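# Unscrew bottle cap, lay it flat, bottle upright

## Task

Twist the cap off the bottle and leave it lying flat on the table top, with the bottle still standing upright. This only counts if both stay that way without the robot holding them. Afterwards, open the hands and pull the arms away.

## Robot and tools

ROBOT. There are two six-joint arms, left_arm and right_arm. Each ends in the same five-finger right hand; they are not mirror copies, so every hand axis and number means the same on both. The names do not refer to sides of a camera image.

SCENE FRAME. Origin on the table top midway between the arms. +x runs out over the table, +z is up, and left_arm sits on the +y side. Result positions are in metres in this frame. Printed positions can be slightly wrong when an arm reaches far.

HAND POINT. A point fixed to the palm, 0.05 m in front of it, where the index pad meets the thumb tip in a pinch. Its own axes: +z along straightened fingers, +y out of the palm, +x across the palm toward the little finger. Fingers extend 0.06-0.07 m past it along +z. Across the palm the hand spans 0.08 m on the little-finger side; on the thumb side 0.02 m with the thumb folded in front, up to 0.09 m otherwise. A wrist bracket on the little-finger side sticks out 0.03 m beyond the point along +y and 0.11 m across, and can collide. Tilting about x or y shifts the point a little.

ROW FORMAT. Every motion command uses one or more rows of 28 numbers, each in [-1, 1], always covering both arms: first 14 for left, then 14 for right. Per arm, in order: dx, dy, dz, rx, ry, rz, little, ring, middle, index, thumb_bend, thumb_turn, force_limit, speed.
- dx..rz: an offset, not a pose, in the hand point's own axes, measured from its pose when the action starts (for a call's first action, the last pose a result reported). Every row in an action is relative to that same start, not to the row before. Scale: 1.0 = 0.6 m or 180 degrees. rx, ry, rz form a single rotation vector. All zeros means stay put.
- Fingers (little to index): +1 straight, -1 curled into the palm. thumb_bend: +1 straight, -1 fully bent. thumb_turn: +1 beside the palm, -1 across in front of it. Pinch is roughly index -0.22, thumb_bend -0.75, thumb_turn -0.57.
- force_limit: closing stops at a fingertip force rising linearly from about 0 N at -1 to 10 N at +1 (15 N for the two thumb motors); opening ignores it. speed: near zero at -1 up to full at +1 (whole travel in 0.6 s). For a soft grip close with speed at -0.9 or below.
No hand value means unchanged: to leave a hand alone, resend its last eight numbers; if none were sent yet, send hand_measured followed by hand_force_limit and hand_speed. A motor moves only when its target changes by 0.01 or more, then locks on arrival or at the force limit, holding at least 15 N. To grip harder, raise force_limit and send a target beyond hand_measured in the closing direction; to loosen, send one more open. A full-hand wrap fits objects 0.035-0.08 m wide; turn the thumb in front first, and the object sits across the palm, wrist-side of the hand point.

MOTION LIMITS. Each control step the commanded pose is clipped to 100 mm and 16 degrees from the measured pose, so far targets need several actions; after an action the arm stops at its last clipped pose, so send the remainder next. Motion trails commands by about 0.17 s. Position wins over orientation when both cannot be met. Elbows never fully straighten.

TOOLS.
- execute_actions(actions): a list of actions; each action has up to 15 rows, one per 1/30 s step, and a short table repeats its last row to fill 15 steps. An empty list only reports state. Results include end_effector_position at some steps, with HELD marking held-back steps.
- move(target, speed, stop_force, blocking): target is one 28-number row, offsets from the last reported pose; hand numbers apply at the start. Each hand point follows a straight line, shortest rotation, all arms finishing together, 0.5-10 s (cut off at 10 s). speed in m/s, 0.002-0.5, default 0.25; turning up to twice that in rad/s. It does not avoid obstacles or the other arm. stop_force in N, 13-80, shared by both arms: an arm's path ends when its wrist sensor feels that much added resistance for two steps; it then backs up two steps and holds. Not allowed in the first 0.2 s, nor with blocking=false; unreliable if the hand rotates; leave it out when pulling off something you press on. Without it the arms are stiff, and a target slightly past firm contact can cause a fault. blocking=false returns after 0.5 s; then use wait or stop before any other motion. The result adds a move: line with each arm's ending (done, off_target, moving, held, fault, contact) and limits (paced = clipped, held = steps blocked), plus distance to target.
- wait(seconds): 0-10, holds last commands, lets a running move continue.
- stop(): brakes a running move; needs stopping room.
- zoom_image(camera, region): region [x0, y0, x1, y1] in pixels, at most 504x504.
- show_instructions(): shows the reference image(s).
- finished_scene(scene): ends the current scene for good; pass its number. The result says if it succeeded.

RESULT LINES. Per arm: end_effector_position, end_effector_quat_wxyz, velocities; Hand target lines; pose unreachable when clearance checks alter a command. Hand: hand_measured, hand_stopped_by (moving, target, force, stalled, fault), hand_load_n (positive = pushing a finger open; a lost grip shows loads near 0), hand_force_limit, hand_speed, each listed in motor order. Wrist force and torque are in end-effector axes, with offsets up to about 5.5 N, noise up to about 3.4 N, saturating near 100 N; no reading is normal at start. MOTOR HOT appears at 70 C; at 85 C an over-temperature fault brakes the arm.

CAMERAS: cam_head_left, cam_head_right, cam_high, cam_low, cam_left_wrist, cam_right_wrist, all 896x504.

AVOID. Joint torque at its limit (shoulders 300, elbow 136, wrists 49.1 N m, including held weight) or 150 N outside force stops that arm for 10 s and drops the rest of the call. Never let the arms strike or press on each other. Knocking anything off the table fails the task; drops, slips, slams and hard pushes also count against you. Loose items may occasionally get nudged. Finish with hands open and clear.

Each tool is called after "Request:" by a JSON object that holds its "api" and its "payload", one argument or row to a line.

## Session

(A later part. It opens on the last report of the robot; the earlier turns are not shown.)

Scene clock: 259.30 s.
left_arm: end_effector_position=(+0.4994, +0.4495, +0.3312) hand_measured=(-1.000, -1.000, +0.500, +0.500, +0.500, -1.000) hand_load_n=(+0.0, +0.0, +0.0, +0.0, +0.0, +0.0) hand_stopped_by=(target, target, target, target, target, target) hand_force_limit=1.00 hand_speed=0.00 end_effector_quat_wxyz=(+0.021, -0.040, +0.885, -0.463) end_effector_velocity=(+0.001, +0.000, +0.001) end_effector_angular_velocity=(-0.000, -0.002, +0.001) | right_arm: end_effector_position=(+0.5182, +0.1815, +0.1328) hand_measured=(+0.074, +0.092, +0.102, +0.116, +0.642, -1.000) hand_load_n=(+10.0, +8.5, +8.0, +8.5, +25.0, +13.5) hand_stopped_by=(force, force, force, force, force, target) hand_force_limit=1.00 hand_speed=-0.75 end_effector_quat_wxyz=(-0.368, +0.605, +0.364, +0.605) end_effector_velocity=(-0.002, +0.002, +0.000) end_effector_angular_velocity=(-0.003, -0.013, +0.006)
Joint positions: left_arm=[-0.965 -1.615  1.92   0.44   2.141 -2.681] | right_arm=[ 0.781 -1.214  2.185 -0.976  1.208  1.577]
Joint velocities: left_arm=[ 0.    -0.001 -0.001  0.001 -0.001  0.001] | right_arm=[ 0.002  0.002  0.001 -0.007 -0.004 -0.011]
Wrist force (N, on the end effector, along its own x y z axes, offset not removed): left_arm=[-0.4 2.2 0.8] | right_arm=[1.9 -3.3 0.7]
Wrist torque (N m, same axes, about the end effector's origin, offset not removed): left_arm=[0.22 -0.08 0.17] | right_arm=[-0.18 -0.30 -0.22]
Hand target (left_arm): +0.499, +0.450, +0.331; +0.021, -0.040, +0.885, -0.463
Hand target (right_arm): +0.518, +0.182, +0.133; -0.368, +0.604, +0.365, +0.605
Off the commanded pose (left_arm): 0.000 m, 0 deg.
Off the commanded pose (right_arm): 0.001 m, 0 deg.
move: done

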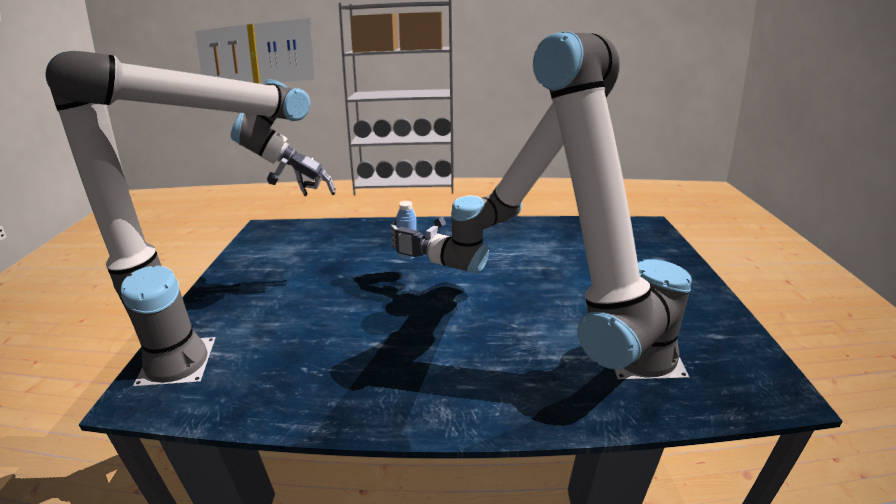

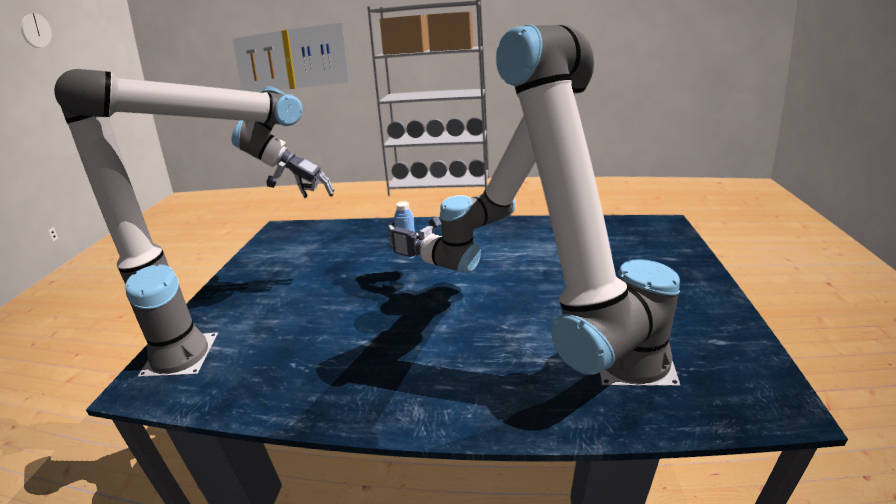

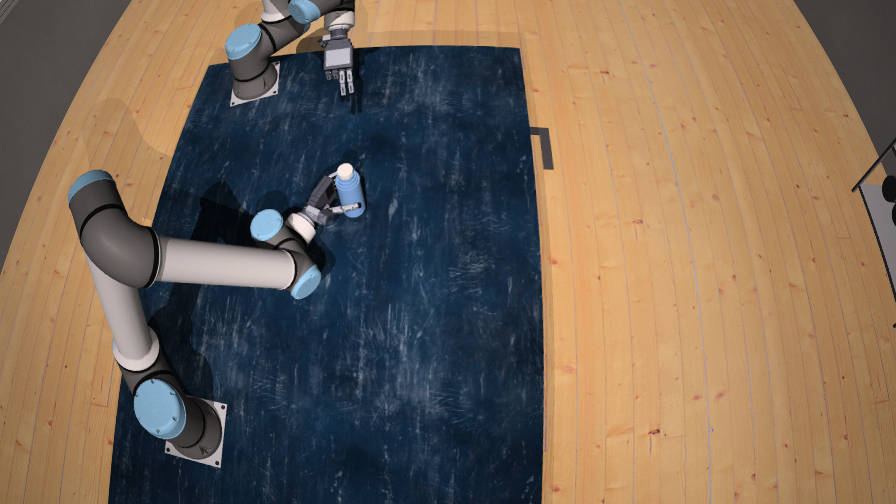

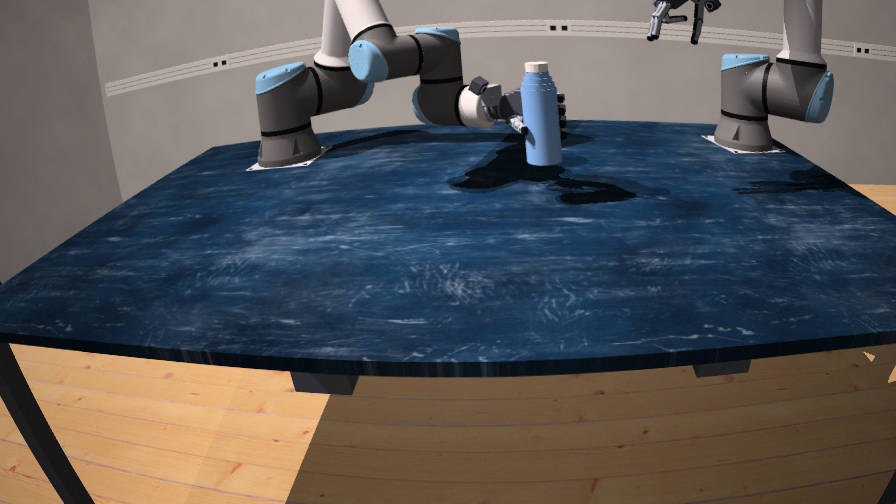

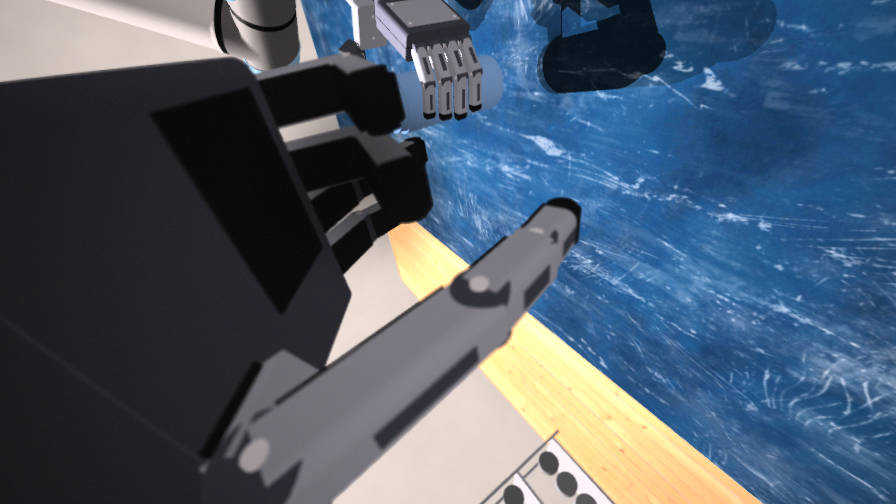

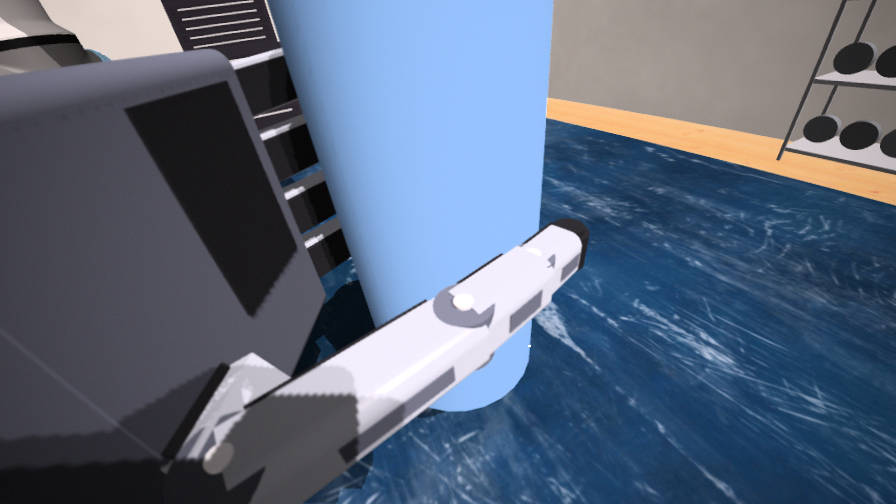

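Request:
{"api": "move", "payload": {
  "target": [0,0,0,0,0,0,-1,-1,0.5,0.5,0.5,-1,1,0, -0.113,0,0,0,0,0,-0.8,-0.8,-0.8,-0.8,0.3,-1,1,-0.75],
  "speed": 0.08
}}

Request:
{"api": "move", "payload": {
  "target": [0,0,0,0,0,0,-1,-1,0.5,0.5,0.5,-1,1,0, -0.04,0,0,0,0,0,-0.8,-0.8,-0.8,-0.8,0.3,-1,1,-0.75],
  "speed": 0.006,
  "stop_force": 13
}}

Scene clock: 276.10 s.
left_arm: end_effector_position=(+0.4994, +0.4495, +0.3312) hand_measured=(-1.000, -1.000, +0.500, +0.500, +0.500, -1.000) hand_load_n=(+0.0, +0.0, +0.0, +0.0, +0.0, +0.0) hand_stopped_by=(target, target, target, target, target, target) hand_force_limit=1.00 hand_speed=0.00 end_effector_quat_wxyz=(+0.021, -0.040, +0.885, -0.463) end_effector_velocity=(+0.001, -0.001, +0.001) end_effector_angular_velocity=(-0.001, -0.002, -0.001) | right_arm: end_effector_position=(+0.5180, +0.1819, +0.0653) hand_measured=(+0.074, +0.092, +0.102, +0.116, +0.642, -1.000) hand_load_n=(+10.0, +8.5, +8.0, +8.5, +25.0, +13.5) hand_stopped_by=(force, force, force, force, force, target) hand_force_limit=1.00 hand_speed=-0.75 end_effector_quat_wxyz=(-0.368, +0.605, +0.364, +0.605) end_effector_velocity=(+0.000, +0.000, -0.002) end_effector_angular_velocity=(+0.001, -0.002, -0.000)
Joint positions: left_arm=[-0.965 -1.615  1.92   0.44   2.141 -2.681] | right_arm=[ 0.782 -1.097  2.201 -1.109  1.209  1.577]
Joint velocities: left_arm=[-0.     0.001 -0.002 -0.    -0.     0.001] | right_arm=[-0.     0.004 -0.    -0.006  0.    -0.001]
Wrist force (N, on the end effector, along its own x y z axes, offset not removed): left_arm=[3.5 0.5 -1.0] | right_arm=[-4.5 -1.2 1.4]
Wrist torque (N m, same axes, about the end effector's origin, offset not removed): left_arm=[0.29 -0.58 0.26] | right_arm=[-0.15 0.41 -0.42]
Hand target (left_arm): +0.499, +0.450, +0.331; +0.021, -0.040, +0.885, -0.463
Hand target (right_arm): +0.518, +0.182, +0.065; -0.368, +0.605, +0.364, +0.605
Off the commanded pose (left_arm): 0.000 m, 0 deg.
Off the commanded pose (right_arm): 0.000 m, 0 deg.
move: done

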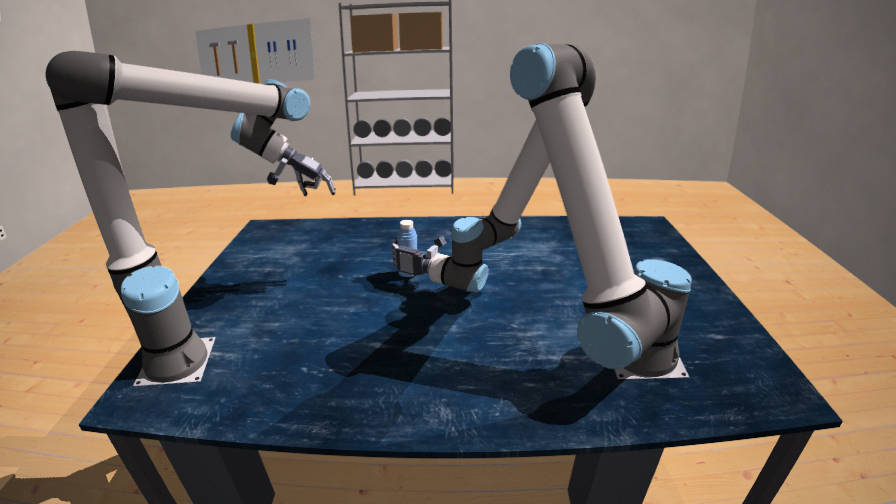

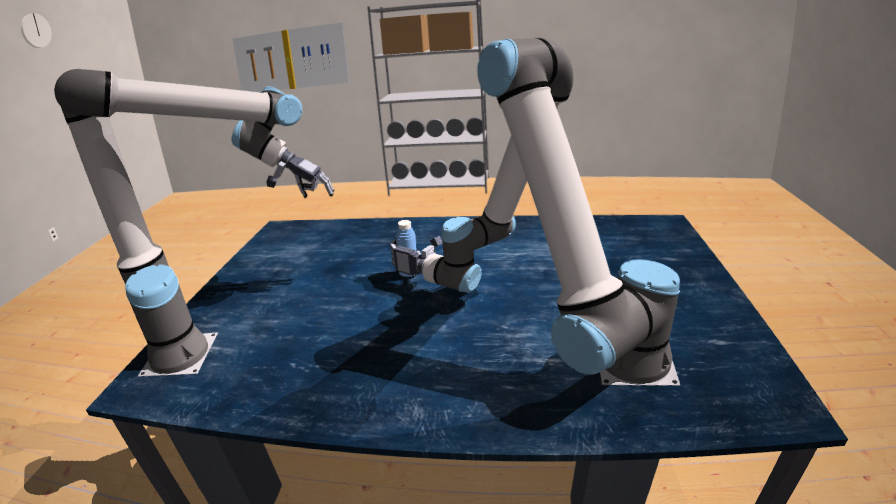

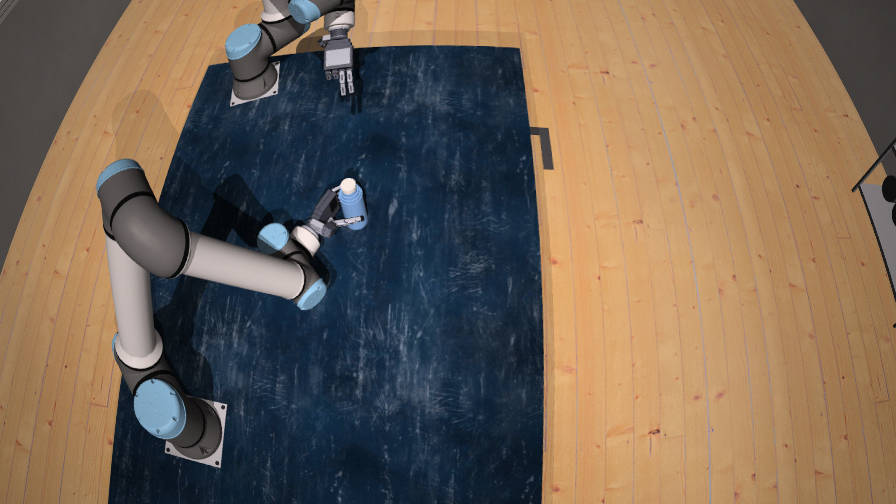

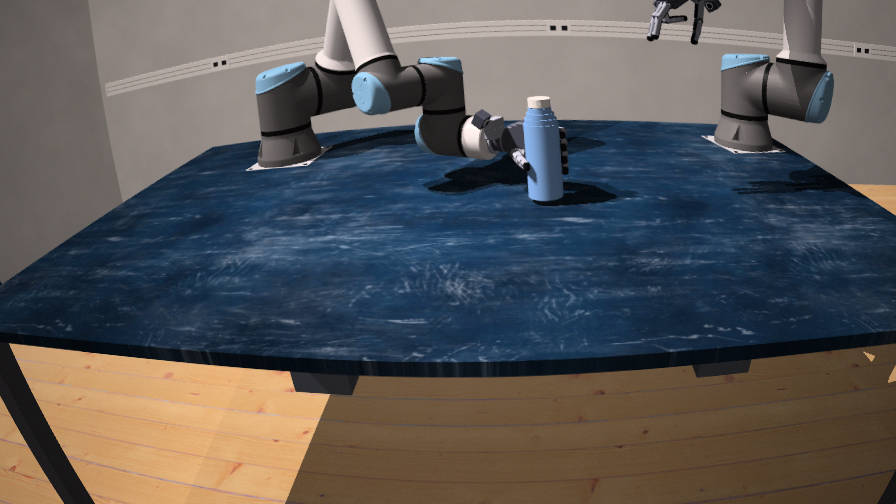

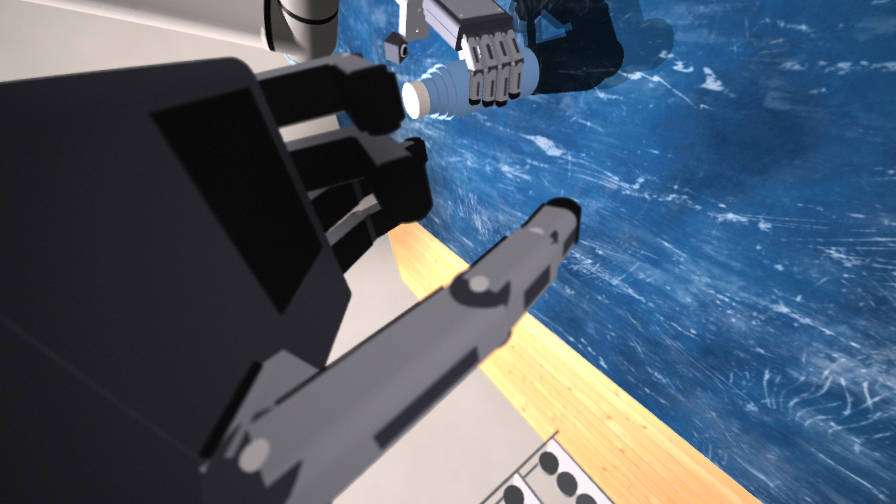

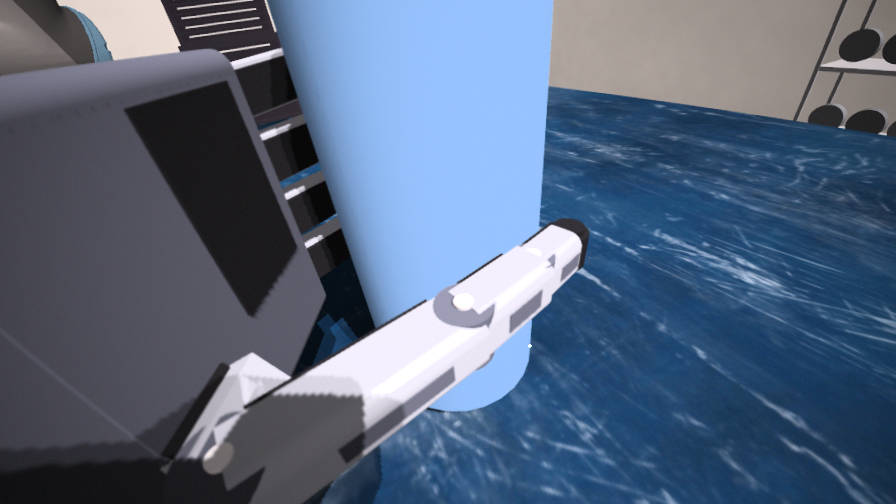

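Scene clock: 278.37 s.
left_arm: end_effector_position=(+0.4994, +0.4495, +0.3312) hand_measured=(-1.000, -1.000, +0.500, +0.500, +0.500, -1.000) hand_load_n=(+0.0, +0.0, +0.0, +0.0, +0.0, +0.0) hand_stopped_by=(target, target, target, target, target, target) hand_force_limit=1.00 hand_speed=0.00 end_effector_quat_wxyz=(+0.021, -0.040, +0.885, -0.463) end_effector_velocity=(-0.000, -0.000, +0.001) end_effector_angular_velocity=(-0.002, +0.000, -0.001) | right_arm: end_effector_position=(+0.5180, +0.1820, +0.0541) hand_measured=(+0.074, +0.092, +0.102, +0.116, +0.642, -1.000) hand_load_n=(+12.0, +9.5, +8.0, +7.5, +25.5, +6.5) hand_stopped_by=(force, force, force, force, force, target) hand_force_limit=1.00 hand_speed=-0.75 end_effector_quat_wxyz=(-0.368, +0.604, +0.364, +0.605) end_effector_velocity=(-0.000, -0.000, +0.000) end_effector_angular_velocity=(-0.002, +0.002, -0.000)
Joint positions: left_arm=[-0.965 -1.615  1.92   0.44   2.141 -2.681] | right_arm=[ 0.782 -1.076  2.202 -1.13   1.209  1.577]
Joint velocities: left_arm=[ 0.    -0.001 -0.    -0.001  0.002 -0.001] | right_arm=[-0.    -0.002  0.     0.005  0.    -0.   ]
Wrist force (N, on the end effector, along its own x y z axes, offset not removed): left_arm=[-4.7 2.6 -0.4] | right_arm=[8.9 -7.8 -0.3]
Wrist torque (N m, same axes, about the end effector's origin, offset not removed): left_arm=[0.41 0.74 -0.13] | right_arm=[-1.18 0.16 -0.81]
Hand target (left_arm): +0.499, +0.450, +0.331; +0.021, -0.040, +0.885, -0.463
Hand target (right_arm): +0.518, +0.182, +0.054; -0.368, +0.604, +0.364, +0.605
Off the commanded pose (left_arm): 0.000 m, 0 deg.
Off the commanded pose (right_arm): 0.013 m, 0 deg.
move: contact (right_arm)

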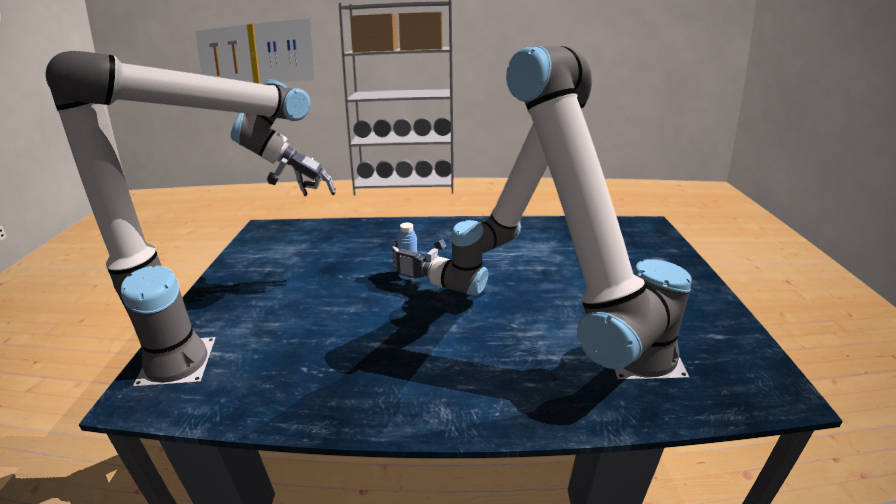

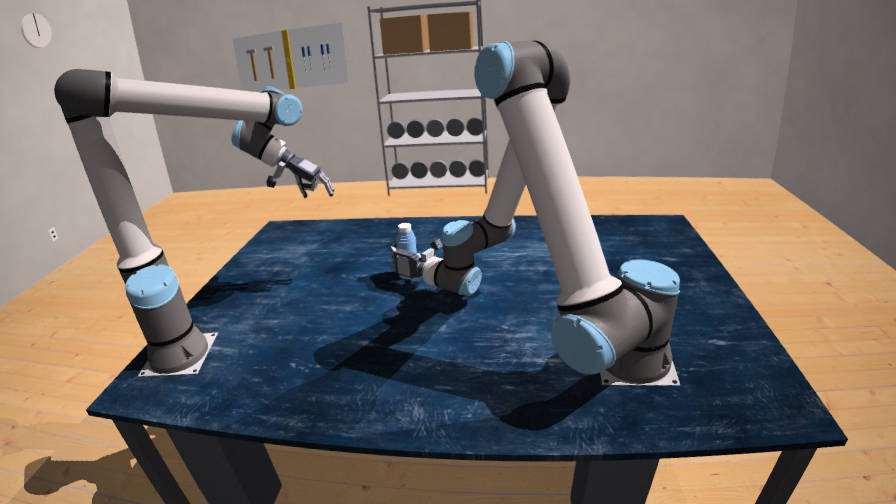

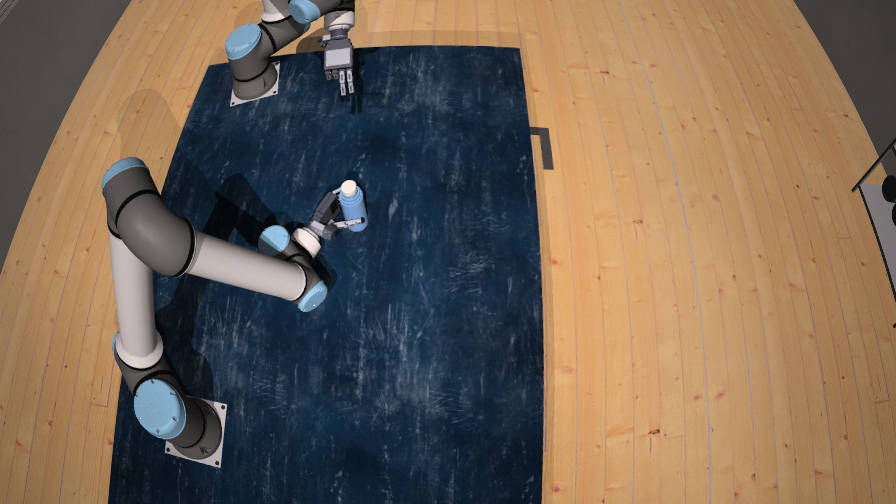

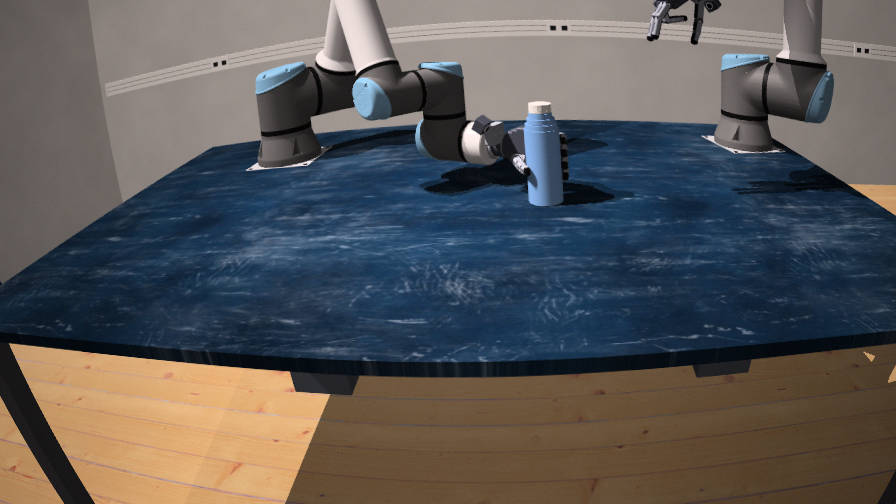

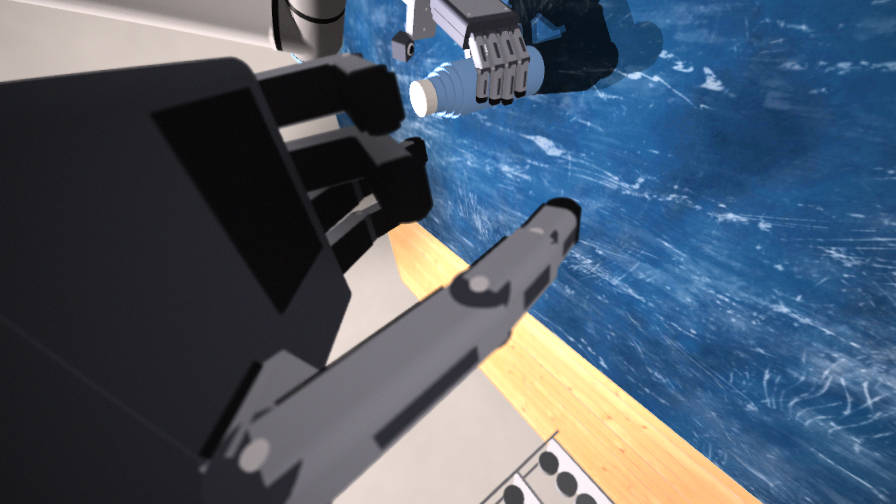

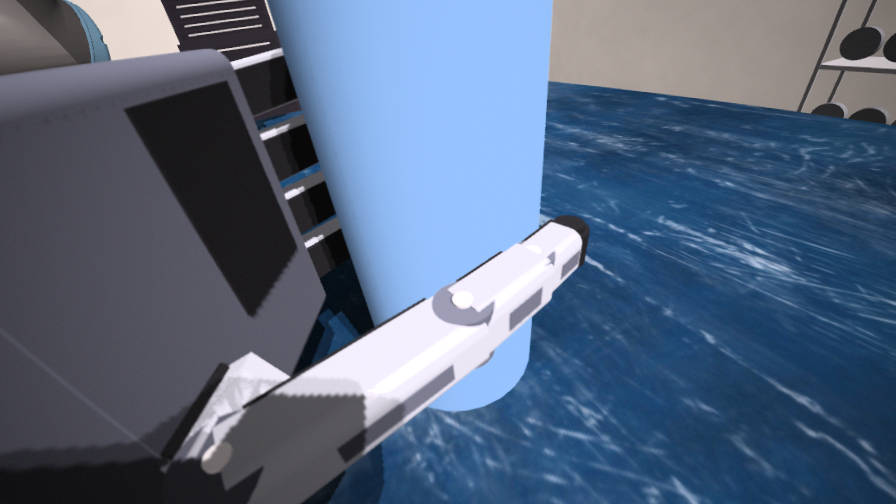

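Request:
{"api": "move", "payload": {
  "target": [0,0,0,0,0,0,-1,-1,0.5,0.5,0.5,-1,1,0, 0.002,0,0,0,0,0,0.35,0.35,0.35,0.35,0.85,-1,1,-0.7],
  "speed": 0.02
}}

Scene clock: 286.87 s.
left_arm: end_effector_position=(+0.4994, +0.4495, +0.3312) hand_measured=(-1.000, -1.000, +0.500, +0.500, +0.500, -1.000) hand_load_n=(+0.0, +0.0, +0.0, +0.0, +0.0, +0.0) hand_stopped_by=(target, target, target, target, target, target) hand_force_limit=1.00 hand_speed=0.00 end_effector_quat_wxyz=(+0.021, -0.040, +0.885, -0.463) end_effector_velocity=(-0.000, -0.000, +0.000) end_effector_angular_velocity=(-0.001, +0.000, -0.001) | right_arm: end_effector_position=(+0.5180, +0.1820, +0.0553) hand_measured=(+0.350, +0.350, +0.350, +0.350, +0.850, -1.000) hand_load_n=(+0.0, +0.0, +0.0, +0.0, +0.0, +0.0) hand_stopped_by=(target, target, target, target, target, target) hand_force_limit=1.00 hand_speed=-0.70 end_effector_quat_wxyz=(-0.368, +0.604, +0.364, +0.605) end_effector_velocity=(-0.000, -0.000, -0.000) end_effector_angular_velocity=(-0.000, +0.000, -0.000)
Joint positions: left_arm=[-0.965 -1.615  1.92   0.44   2.141 -2.681] | right_arm=[ 0.782 -1.078  2.202 -1.128  1.209  1.577]
Joint velocities: left_arm=[ 0.    -0.    -0.    -0.     0.001 -0.   ] | right_arm=[ 0.  0.  0.  0.  0. -0.]
Wrist force (N, on the end effector, along its own x y z axes, offset not removed): left_arm=[-2.5 2.7 1.1] | right_arm=[4.2 -4.2 3.4]
Wrist torque (N m, same axes, about the end effector's origin, offset not removed): left_arm=[0.54 0.14 -0.05] | right_arm=[-0.75 -0.75 0.16]
Hand target (left_arm): +0.499, +0.450, +0.331; +0.021, -0.040, +0.885, -0.463
Hand target (right_arm): +0.518, +0.182, +0.055; -0.368, +0.604, +0.364, +0.605
Off the commanded pose (left_arm): 0.000 m, 0 deg.
Off the commanded pose (right_arm): 0.000 m, 0 deg.
move: done

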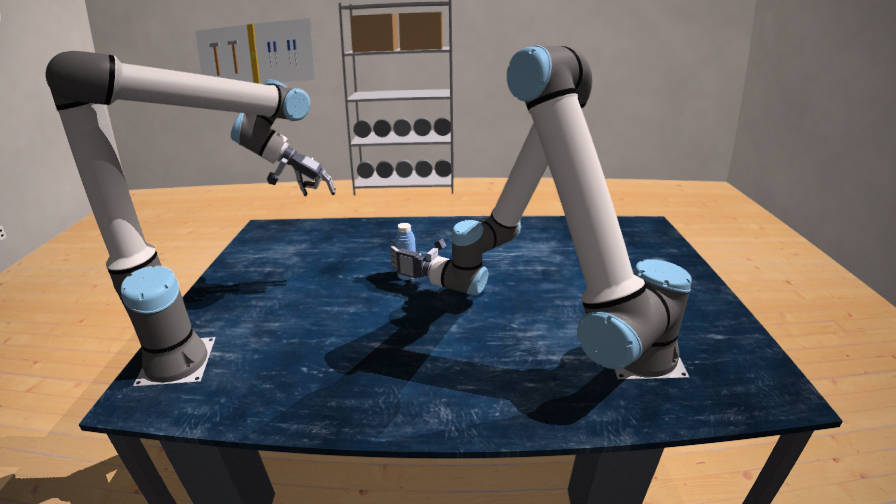

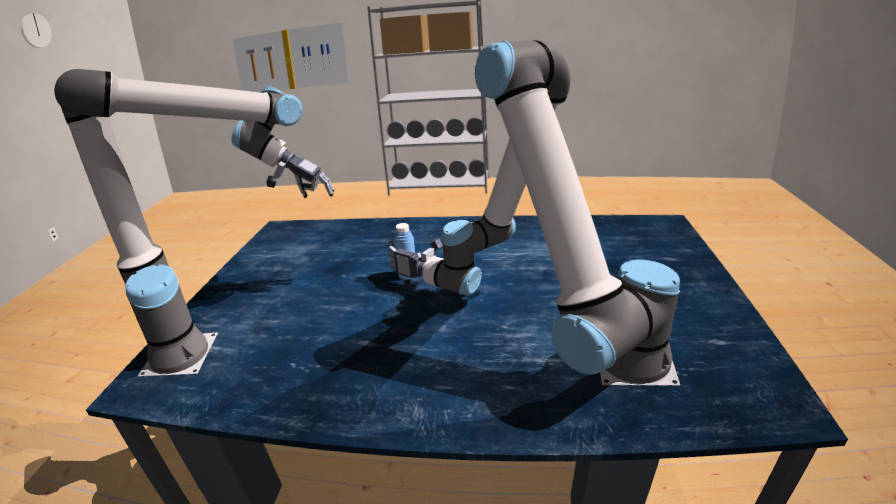

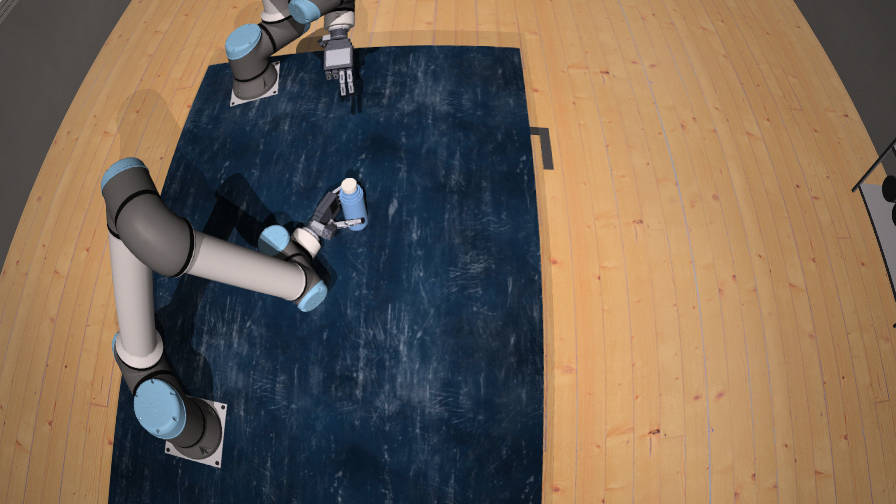

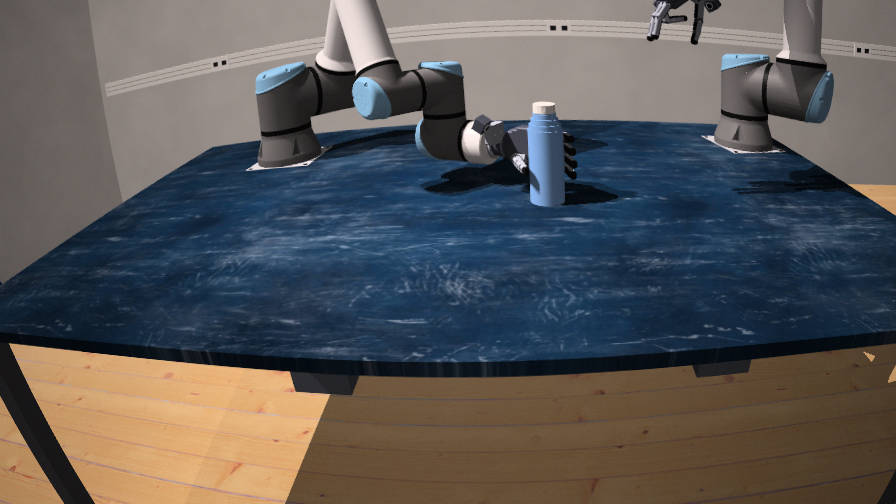

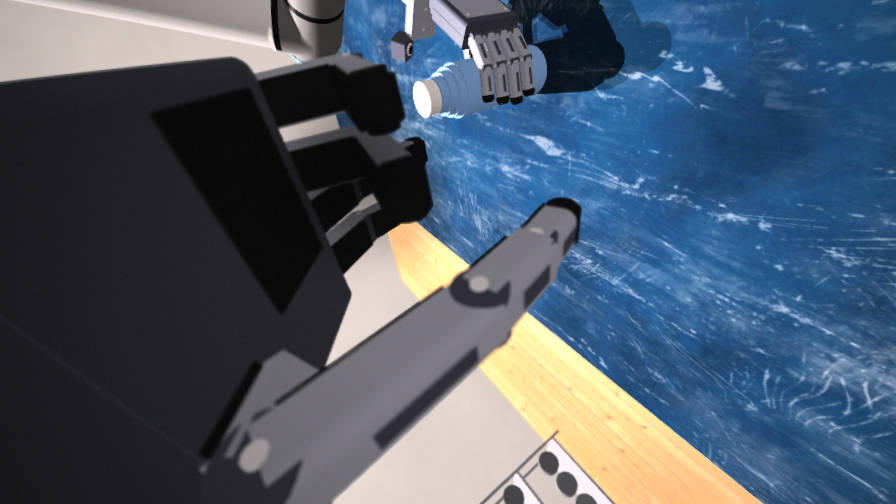

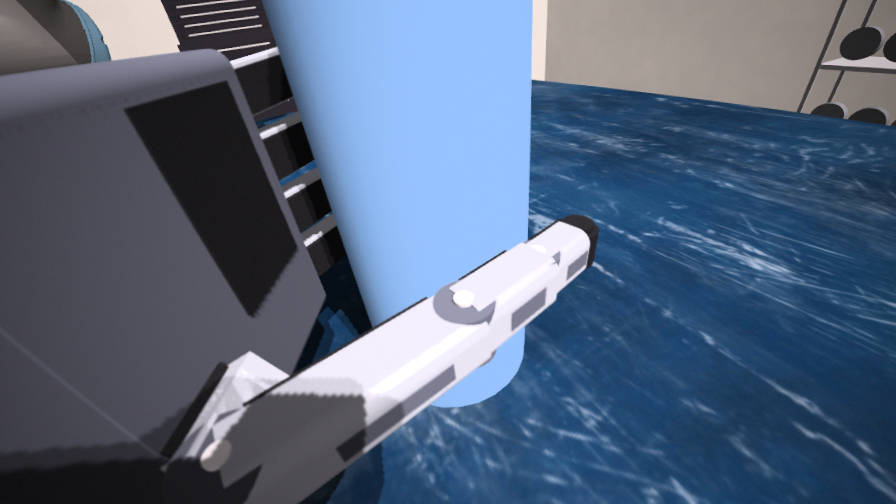

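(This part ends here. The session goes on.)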